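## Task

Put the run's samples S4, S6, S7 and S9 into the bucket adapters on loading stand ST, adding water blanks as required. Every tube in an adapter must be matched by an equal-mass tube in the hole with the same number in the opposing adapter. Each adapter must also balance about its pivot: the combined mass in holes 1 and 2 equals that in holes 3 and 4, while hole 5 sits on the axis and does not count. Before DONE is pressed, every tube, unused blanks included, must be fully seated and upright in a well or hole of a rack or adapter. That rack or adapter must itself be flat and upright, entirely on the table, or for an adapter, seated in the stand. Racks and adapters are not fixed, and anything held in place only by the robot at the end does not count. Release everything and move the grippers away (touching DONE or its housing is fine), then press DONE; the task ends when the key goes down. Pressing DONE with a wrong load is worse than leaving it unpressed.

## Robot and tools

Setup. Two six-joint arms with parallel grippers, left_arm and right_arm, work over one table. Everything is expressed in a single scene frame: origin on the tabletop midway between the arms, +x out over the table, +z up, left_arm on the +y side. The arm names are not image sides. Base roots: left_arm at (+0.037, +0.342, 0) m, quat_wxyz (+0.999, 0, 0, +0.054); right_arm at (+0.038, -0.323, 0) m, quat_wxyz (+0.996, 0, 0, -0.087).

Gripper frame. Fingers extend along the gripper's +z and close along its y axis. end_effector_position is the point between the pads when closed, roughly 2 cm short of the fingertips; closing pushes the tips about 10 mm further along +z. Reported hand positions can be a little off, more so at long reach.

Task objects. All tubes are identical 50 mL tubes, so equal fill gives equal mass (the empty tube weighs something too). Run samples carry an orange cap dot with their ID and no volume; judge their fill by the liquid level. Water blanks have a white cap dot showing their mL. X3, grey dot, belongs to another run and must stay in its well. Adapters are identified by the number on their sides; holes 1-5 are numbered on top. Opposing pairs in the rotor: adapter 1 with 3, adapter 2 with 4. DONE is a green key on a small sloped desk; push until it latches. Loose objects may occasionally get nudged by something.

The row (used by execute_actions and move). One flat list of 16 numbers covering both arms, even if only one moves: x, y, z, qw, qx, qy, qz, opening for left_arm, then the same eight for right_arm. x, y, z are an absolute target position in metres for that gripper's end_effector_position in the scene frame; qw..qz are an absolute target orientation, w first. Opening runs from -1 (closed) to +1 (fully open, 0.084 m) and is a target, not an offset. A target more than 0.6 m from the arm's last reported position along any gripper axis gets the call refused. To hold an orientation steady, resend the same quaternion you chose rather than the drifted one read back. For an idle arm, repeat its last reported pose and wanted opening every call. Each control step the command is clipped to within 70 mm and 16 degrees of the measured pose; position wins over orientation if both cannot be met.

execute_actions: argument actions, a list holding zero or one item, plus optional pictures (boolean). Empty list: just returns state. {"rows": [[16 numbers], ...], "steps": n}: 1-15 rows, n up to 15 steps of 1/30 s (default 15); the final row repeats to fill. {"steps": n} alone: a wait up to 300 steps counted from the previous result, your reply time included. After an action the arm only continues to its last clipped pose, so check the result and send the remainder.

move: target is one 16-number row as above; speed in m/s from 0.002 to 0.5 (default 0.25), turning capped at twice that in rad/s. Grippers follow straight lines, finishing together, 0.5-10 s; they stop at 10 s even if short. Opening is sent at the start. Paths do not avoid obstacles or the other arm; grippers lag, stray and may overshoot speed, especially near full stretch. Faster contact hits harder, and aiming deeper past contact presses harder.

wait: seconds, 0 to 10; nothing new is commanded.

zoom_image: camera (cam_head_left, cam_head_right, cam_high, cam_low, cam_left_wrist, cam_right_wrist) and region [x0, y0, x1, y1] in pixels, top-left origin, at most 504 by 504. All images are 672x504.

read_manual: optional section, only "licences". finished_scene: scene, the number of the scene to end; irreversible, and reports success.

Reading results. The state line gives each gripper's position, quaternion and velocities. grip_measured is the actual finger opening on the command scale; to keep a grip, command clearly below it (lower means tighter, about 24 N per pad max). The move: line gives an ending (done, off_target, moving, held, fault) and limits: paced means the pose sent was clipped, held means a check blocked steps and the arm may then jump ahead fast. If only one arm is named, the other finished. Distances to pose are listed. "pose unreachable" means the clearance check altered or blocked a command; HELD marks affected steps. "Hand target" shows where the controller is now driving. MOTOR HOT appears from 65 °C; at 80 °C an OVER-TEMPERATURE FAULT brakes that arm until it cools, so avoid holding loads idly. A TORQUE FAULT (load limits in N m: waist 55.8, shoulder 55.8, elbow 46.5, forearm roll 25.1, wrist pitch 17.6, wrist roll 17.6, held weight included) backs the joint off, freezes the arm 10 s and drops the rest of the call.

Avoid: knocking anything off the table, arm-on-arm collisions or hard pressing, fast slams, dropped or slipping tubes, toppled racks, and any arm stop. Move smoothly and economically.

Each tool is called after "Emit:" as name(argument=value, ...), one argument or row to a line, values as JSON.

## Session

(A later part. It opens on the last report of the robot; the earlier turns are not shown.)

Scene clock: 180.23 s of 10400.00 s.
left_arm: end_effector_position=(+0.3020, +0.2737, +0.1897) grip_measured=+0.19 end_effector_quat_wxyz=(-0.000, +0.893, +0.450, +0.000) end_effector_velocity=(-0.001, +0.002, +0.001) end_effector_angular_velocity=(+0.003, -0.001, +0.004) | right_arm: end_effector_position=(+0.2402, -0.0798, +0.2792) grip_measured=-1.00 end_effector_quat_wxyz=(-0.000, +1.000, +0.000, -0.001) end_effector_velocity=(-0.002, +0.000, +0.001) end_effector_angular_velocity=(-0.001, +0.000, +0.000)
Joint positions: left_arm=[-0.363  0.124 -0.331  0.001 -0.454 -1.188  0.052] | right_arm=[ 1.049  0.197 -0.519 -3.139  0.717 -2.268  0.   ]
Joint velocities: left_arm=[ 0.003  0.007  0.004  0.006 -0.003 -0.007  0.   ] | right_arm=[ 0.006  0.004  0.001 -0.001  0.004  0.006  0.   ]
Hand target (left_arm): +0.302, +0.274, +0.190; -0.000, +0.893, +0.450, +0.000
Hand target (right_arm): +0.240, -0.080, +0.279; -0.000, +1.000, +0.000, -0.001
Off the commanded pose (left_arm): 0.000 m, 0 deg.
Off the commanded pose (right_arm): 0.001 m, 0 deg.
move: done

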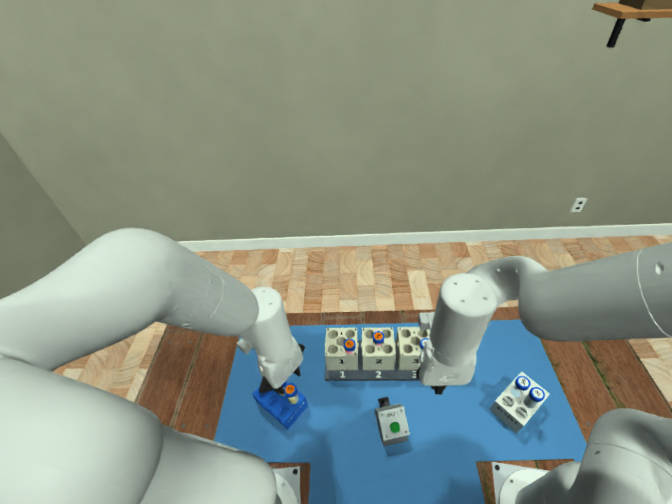

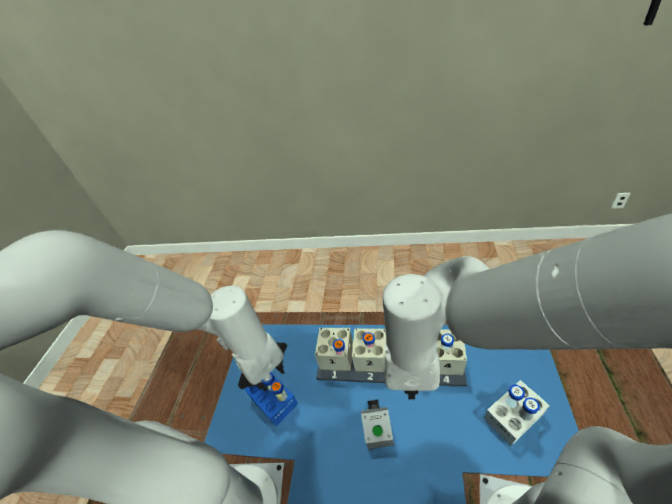

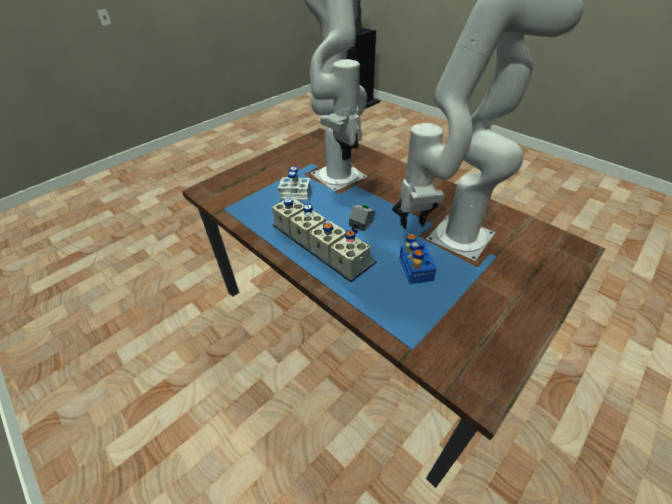

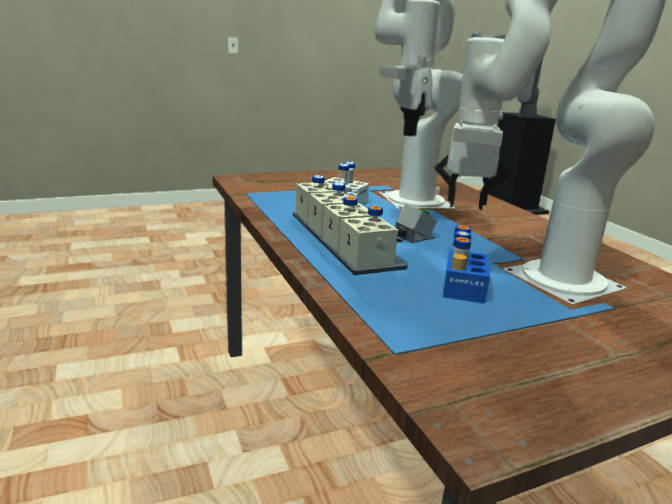

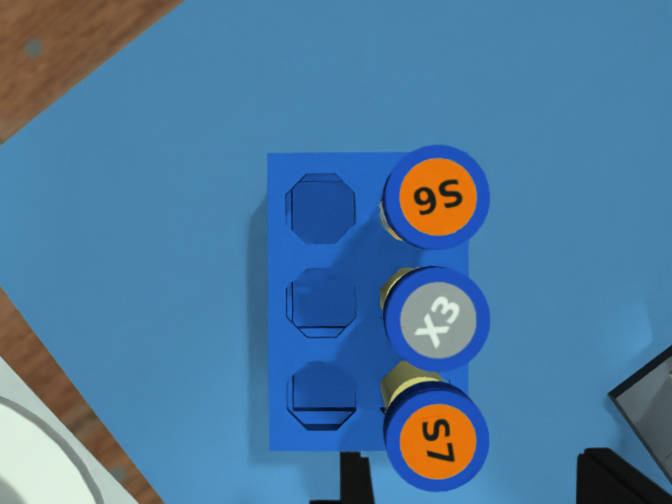

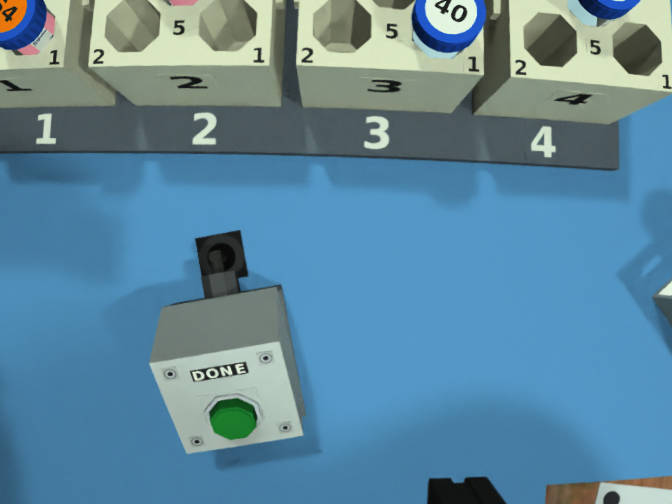

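Emit:
move(
  target=[0.3035,0.276,0.117,0,0.893,0.45,0,0.2,0.24,-0.3,0.3,0,1,0,0,-1],
  speed=0.3,
)

Emit:
execute_actions(
  actions=[
    {"rows":[[0.3035,0.276,0.117,0,0.893,0.45,0,-0.5,0.24,-0.3,0.3,0,1,0,0,-1]],"steps":12},
  ],
  pictures=false,
)

Emit:
move(
  target=[0.3035,0.276,0.25,0,0.893,0.45,0,-0.5,0.24,-0.3,0.3,0,1,0,0,-1],
  speed=0.2,
)

Emit:
move(
  target=[0.483,-0.0555,0.25,0,1,0,0,-0.5,0.24,-0.3,0.3,0,1,0,0,-1],
)

Scene clock: 192.27 s of 10400.00 s.
left_arm: end_effector_position=(+0.3036, +0.2761, +0.1171) grip_measured=+0.19 end_effector_quat_wxyz=(-0.000, +0.893, +0.450, +0.000) end_effector_velocity=(-0.000, -0.000, -0.000) end_effector_angular_velocity=(+0.000, +0.001, -0.002) | right_arm: end_effector_position=(+0.2396, -0.2990, +0.2994) grip_measured=-1.00 end_effector_quat_wxyz=(+0.001, +1.000, +0.000, +0.001) end_effector_velocity=(+0.000, -0.002, +0.001) end_effector_angular_velocity=(+0.010, +0.005, +0.004)
Joint positions: left_arm=[-0.353 -0.119 -0.311  0.003 -0.191 -1.181  0.052] | right_arm=[ 0.294  0.624 -0.301 -3.144  0.923 -3.02   0.   ]
Joint velocities: left_arm=[-0.001 -0.001 -0.     0.001  0.001  0.    -0.   ] | right_arm=[-0.025 -0.003 -0.003  0.013  0.003 -0.037  0.   ]
Hand target (left_arm): +0.304, +0.276, +0.117; -0.000, +0.893, +0.450, +0.000
Hand target (right_arm): +0.240, -0.299, +0.300; +0.000, +1.000, +0.000, +0.001
Off the commanded pose (left_arm): 0.000 m, 0 deg.
Off the commanded pose (right_arm): 0.001 m, 0 deg.
After step 90, 7.47 s passed at rest.
move: done; limits=paced

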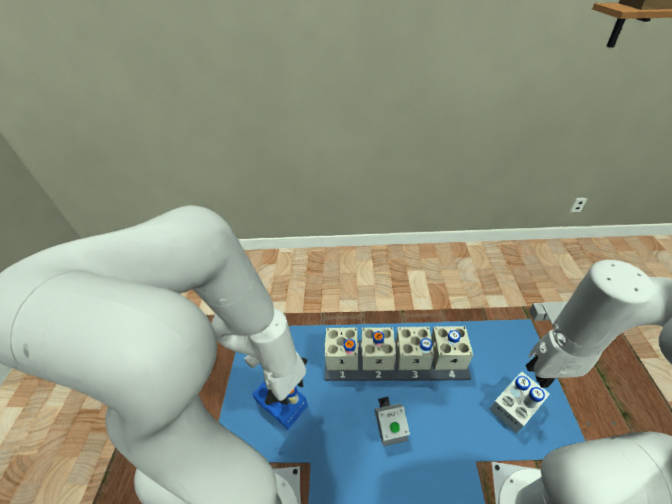

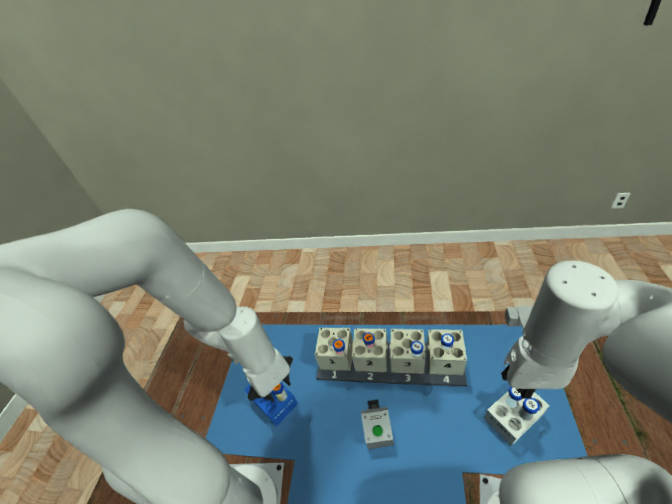

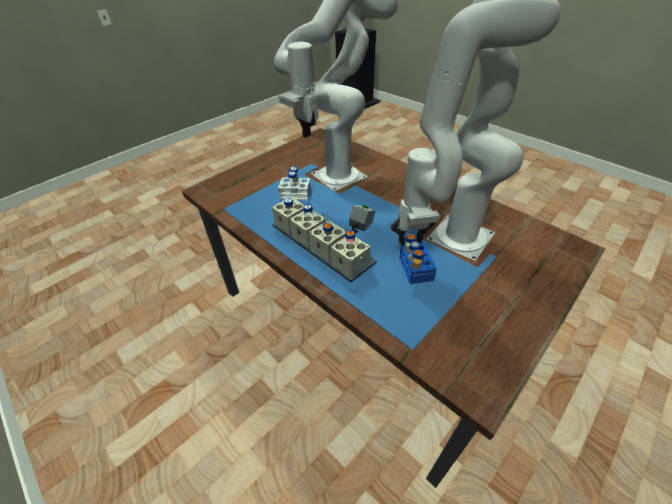

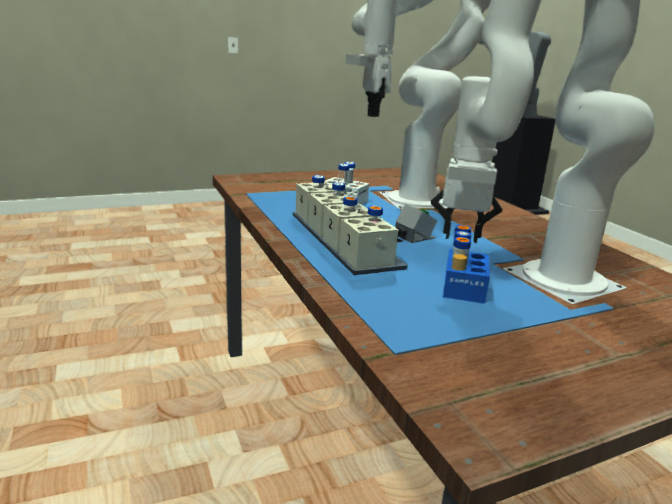

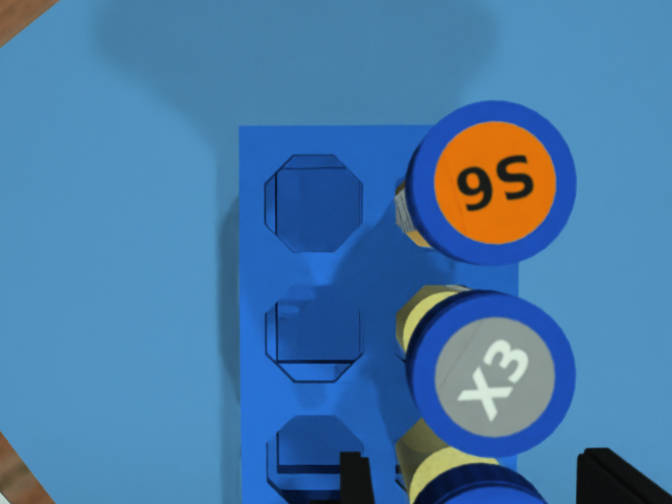

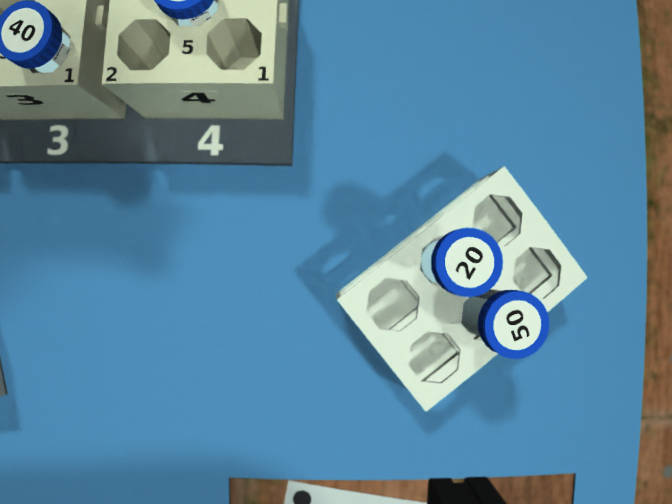

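Scene clock: 192.67 s of 10400.00 s.
left_arm: end_effector_position=(+0.3036, +0.2760, +0.1170) grip_measured=-0.26 end_effector_quat_wxyz=(+0.000, +0.893, +0.450, +0.000) end_effector_velocity=(+0.001, -0.000, +0.000) end_effector_angular_velocity=(-0.000, -0.001, -0.002) | right_arm: end_effector_position=(+0.2400, -0.2999, +0.3000) grip_measured=-1.00 end_effector_quat_wxyz=(+0.000, +1.000, +0.000, +0.000) end_effector_velocity=(+0.000, -0.001, +0.001) end_effector_angular_velocity=(+0.001, +0.001, -0.001)
Joint positions: left_arm=[-0.353 -0.119 -0.31   0.    -0.191 -1.178  0.033] | right_arm=[ 0.287  0.621 -0.303 -3.142  0.925 -3.028  0.   ]
Joint velocities: left_arm=[-0.     0.    -0.001 -0.001 -0.     0.002  0.   ] | right_arm=[-0.004 -0.001 -0.002  0.001  0.002 -0.003  0.   ]
Hand target (left_arm): +0.304, +0.276, +0.117; -0.000, +0.893, +0.450, +0.000
Hand target (right_arm): +0.240, -0.300, +0.300; +0.000, +1.000, -0.000, +0.000
Off the commanded pose (left_arm): 0.000 m, 0 deg.
Off the commanded pose (right_arm): 0.000 m, 0 deg.
Steps of this call (steps 1 to 12: all 12 steps of this action). Readings (end_effector_position):
1: left_arm (+0.3036, +0.2761, +0.1170) | right_arm (+0.2396, -0.2990, +0.2994)
2: left_arm (+0.3036, +0.2761, +0.1170) | right_arm (+0.2397, -0.2992, +0.2995)
4: left_arm (+0.3036, +0.2760, +0.1170) | right_arm (+0.2398, -0.2995, +0.2997)
8: left_arm (+0.3036, +0.2760, +0.1170) | right_arm (+0.2399, -0.2998, +0.2999)
12: the state above

Scene clock: 194.27 s of 10400.00 s.
left_arm: end_effector_position=(+0.3033, +0.2758, +0.2496) grip_measured=-0.26 end_effector_quat_wxyz=(+0.000, +0.893, +0.450, -0.000) end_effector_velocity=(+0.001, -0.000, +0.003) end_effector_angular_velocity=(-0.001, -0.002, +0.002) | right_arm: end_effector_position=(+0.2400, -0.3000, +0.3000) grip_measured=-1.00 end_effector_quat_wxyz=(+0.000, +1.000, -0.000, +0.000) end_effector_velocity=(-0.001, -0.000, -0.000) end_effector_angular_velocity=(-0.000, +0.002, +0.000)
Joint positions: left_arm=[-0.353  0.271 -0.386 -0.001 -0.658 -1.177  0.033] | right_arm=[ 0.287  0.621 -0.304 -3.142  0.925 -3.028  0.   ]
Joint velocities: left_arm=[ 0.     0.007 -0.004 -0.    -0.008 -0.001 -0.   ] | right_arm=[ 0.    -0.     0.001 -0.     0.002  0.     0.   ]
Hand target (left_arm): +0.303, +0.276, +0.250; +0.000, +0.893, +0.450, -0.000
Hand target (right_arm): +0.240, -0.300, +0.300; +0.000, +1.000, -0.000, +0.000
Off the commanded pose (left_arm): 0.000 m, 0 deg.
Off the commanded pose (right_arm): 0.000 m, 0 deg.
move: done

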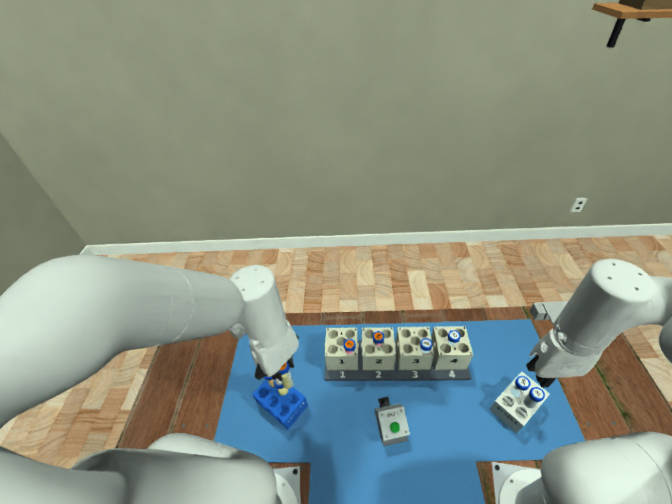

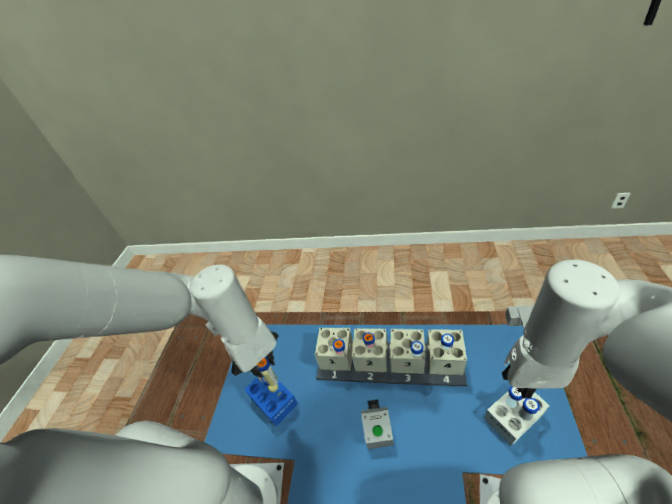

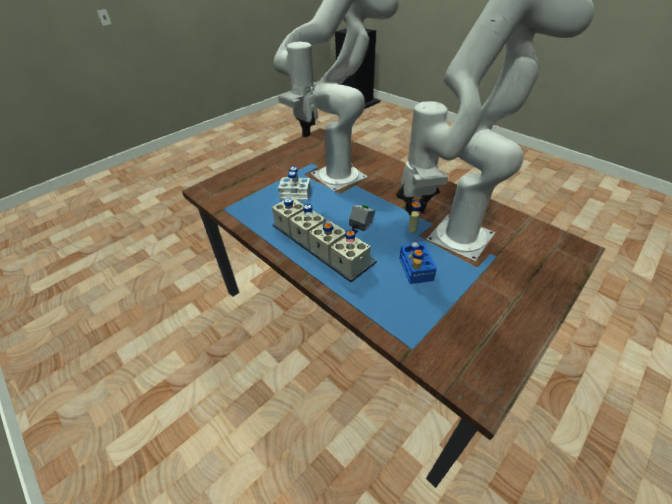

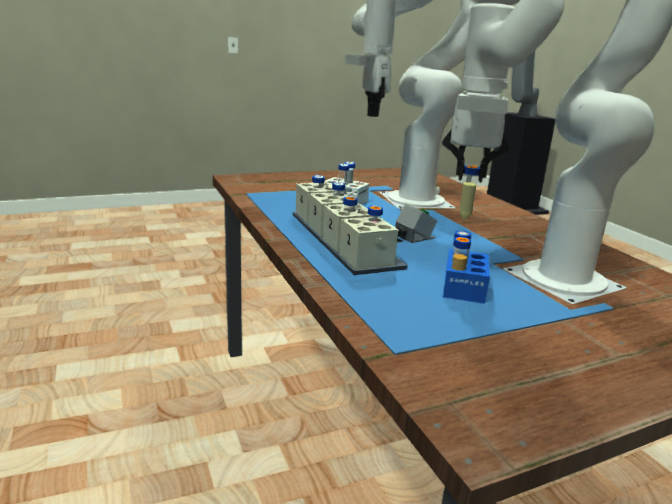

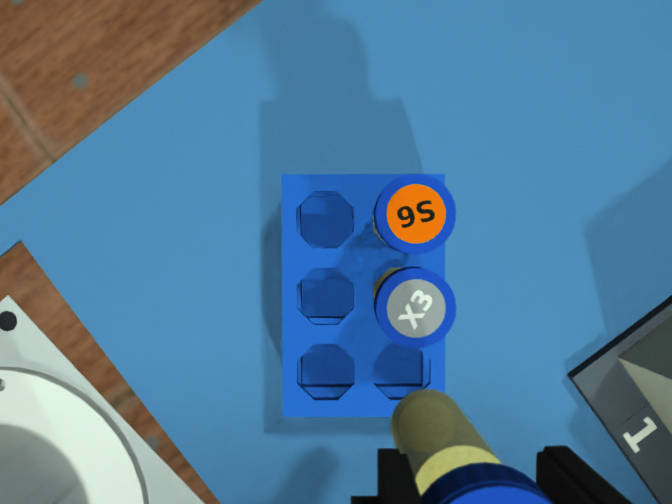

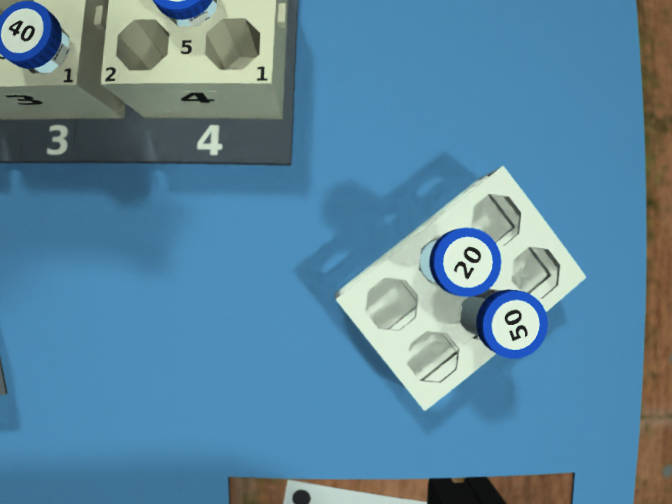

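Scene clock: 196.80 s of 10400.00 s.
left_arm: end_effector_position=(+0.4831, -0.0552, +0.2505) grip_measured=-0.26 end_effector_quat_wxyz=(+0.001, +1.000, +0.000, -0.000) end_effector_velocity=(+0.002, -0.002, +0.000) end_effector_angular_velocity=(-0.000, +0.001, -0.003) | right_arm: end_effector_position=(+0.2400, -0.3000, +0.3000) grip_measured=-1.00 end_effector_quat_wxyz=(+0.000, +1.000, -0.000, -0.000) end_effector_velocity=(-0.000, -0.000, -0.000) end_effector_angular_velocity=(-0.000, +0.001, +0.000)
Joint positions: left_arm=[-0.836 -0.526 -1.284 -0.002 -0.758 -0.726  0.033] | right_arm=[ 0.287  0.621 -0.304 -3.142  0.925 -3.028  0.   ]
Joint velocities: left_arm=[ 0.    -0.006 -0.01  -0.001 -0.005  0.004  0.   ] | right_arm=[ 0.     0.     0.001 -0.    -0.     0.     0.   ]
Hand target (left_arm): +0.483, -0.055, +0.250; +0.001, +1.000, -0.000, -0.001
Hand target (right_arm): +0.240, -0.300, +0.300; +0.000, +1.000, -0.000, +0.000
Off the commanded pose (left_arm): 0.001 m, 0 deg.
Off the commanded pose (right_arm): 0.000 m, 0 deg.
move: done

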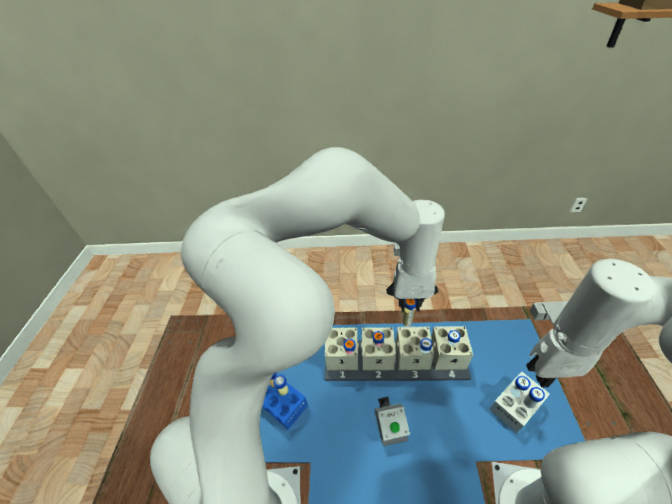

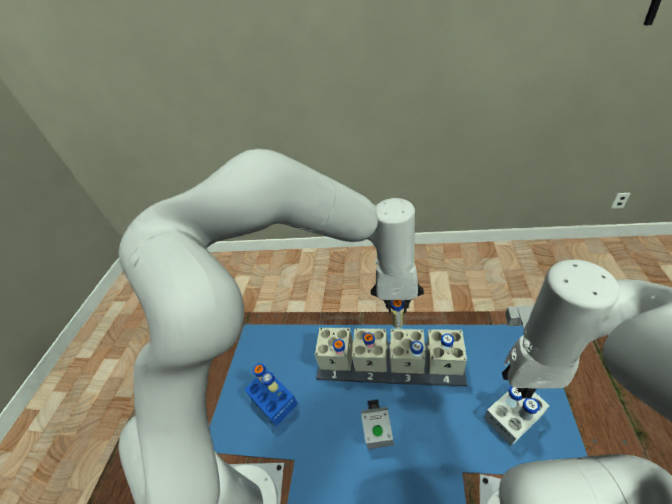

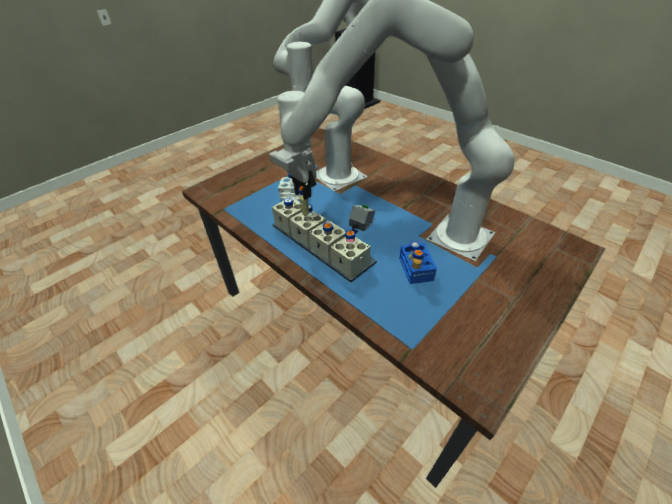

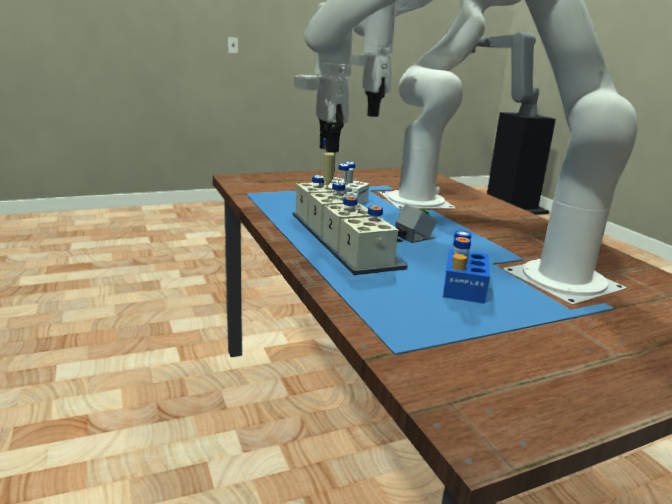

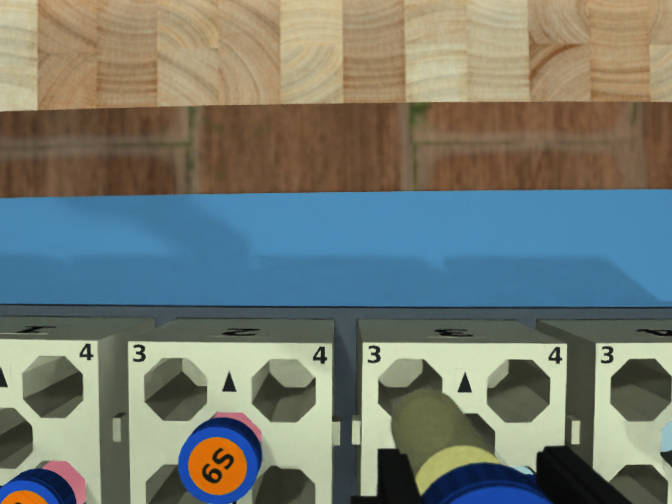

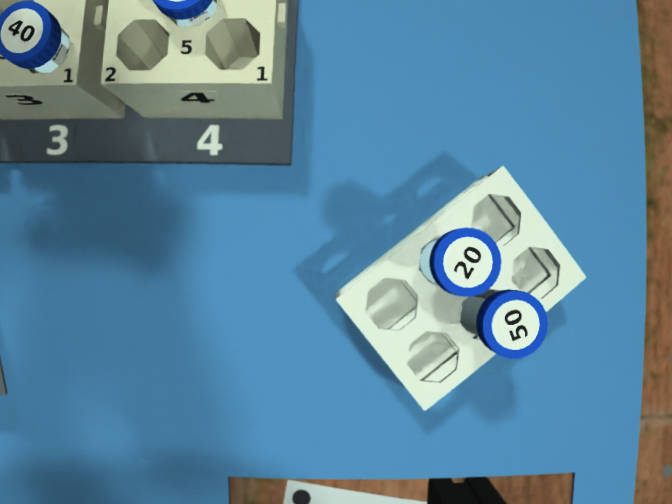

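Emit:
move(
  target=[0.481,-0.0562,0.131,0,1,0,0,-0.5,0.24,-0.3,0.3,0,1,0,0,-1],
  speed=0.07,
)

Scene clock: 205.53 s of 10400.00 s.
left_arm: end_effector_position=(+0.4812, -0.0562, +0.1313) grip_measured=-0.26 end_effector_quat_wxyz=(-0.000, +1.000, +0.000, +0.000) end_effector_velocity=(-0.000, -0.000, -0.002) end_effector_angular_velocity=(-0.000, -0.000, -0.001) | right_arm: end_effector_position=(+0.2400, -0.3000, +0.3000) grip_measured=-1.00 end_effector_quat_wxyz=(+0.000, +1.000, -0.000, +0.000) end_effector_velocity=(-0.000, -0.000, -0.000) end_effector_angular_velocity=(-0.001, +0.000, +0.001)
Joint positions: left_arm=[-0.84  -0.693 -1.233  0.001 -0.54  -0.732  0.033] | right_arm=[ 0.287  0.621 -0.304 -3.142  0.925 -3.028  0.   ]
Joint velocities: left_arm=[-0.    -0.003  0.     0.     0.004  0.     0.   ] | right_arm=[ 0.001 -0.001  0.    -0.001 -0.001  0.     0.   ]
Hand target (left_arm): +0.481, -0.056, +0.131; -0.000, +1.000, +0.000, +0.000
Hand target (right_arm): +0.240, -0.300, +0.300; +0.000, +1.000, -0.000, +0.000
Off the commanded pose (left_arm): 0.000 m, 0 deg.
Off the commanded pose (right_arm): 0.000 m, 0 deg.
After step 90, 3.53 s passed at rest.
move: done

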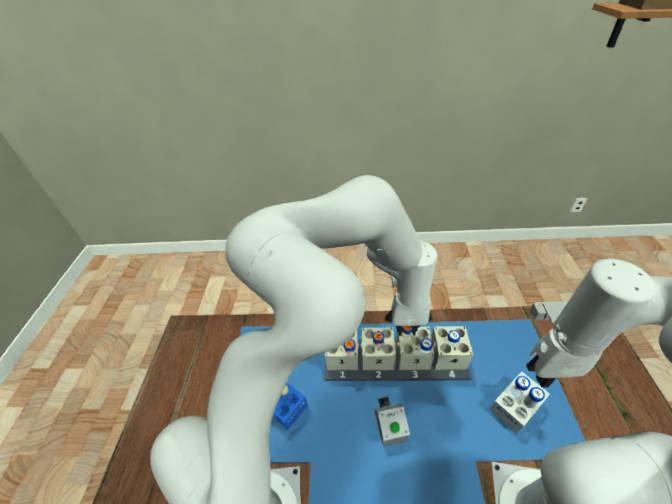

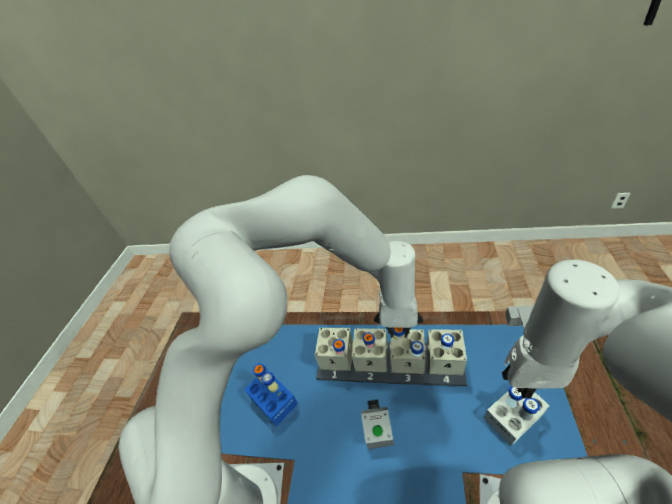

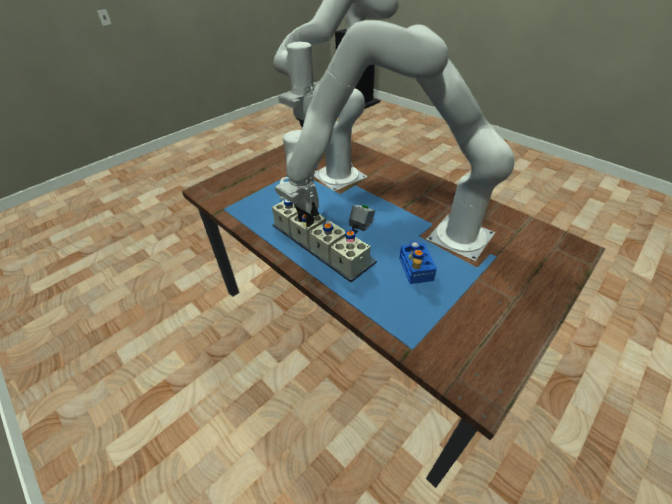

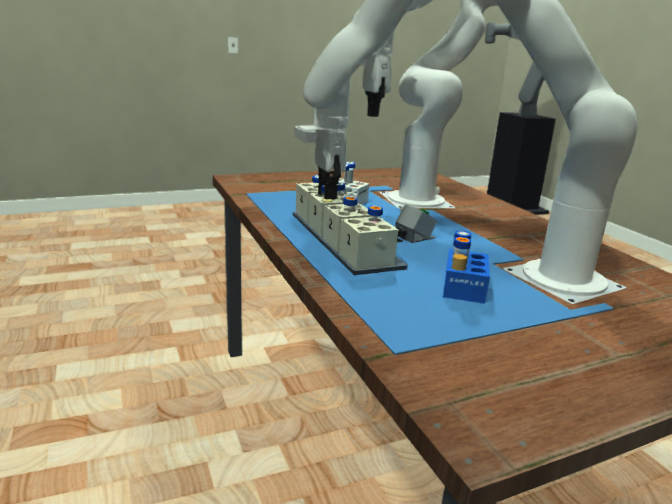

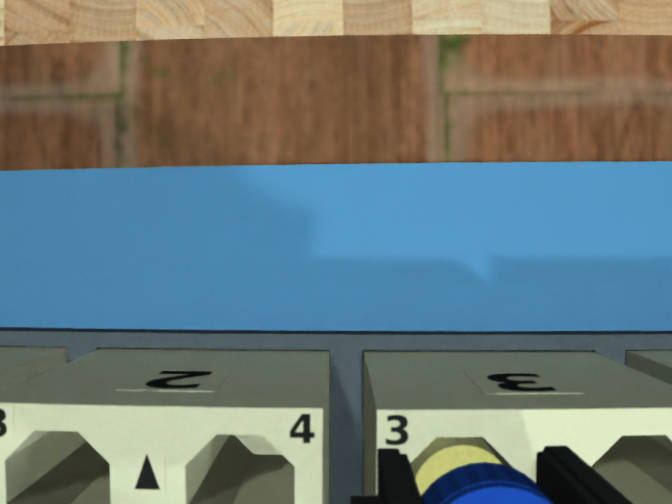

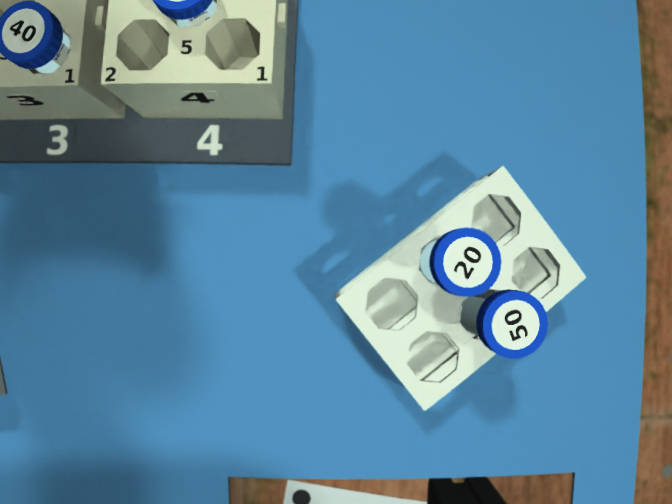

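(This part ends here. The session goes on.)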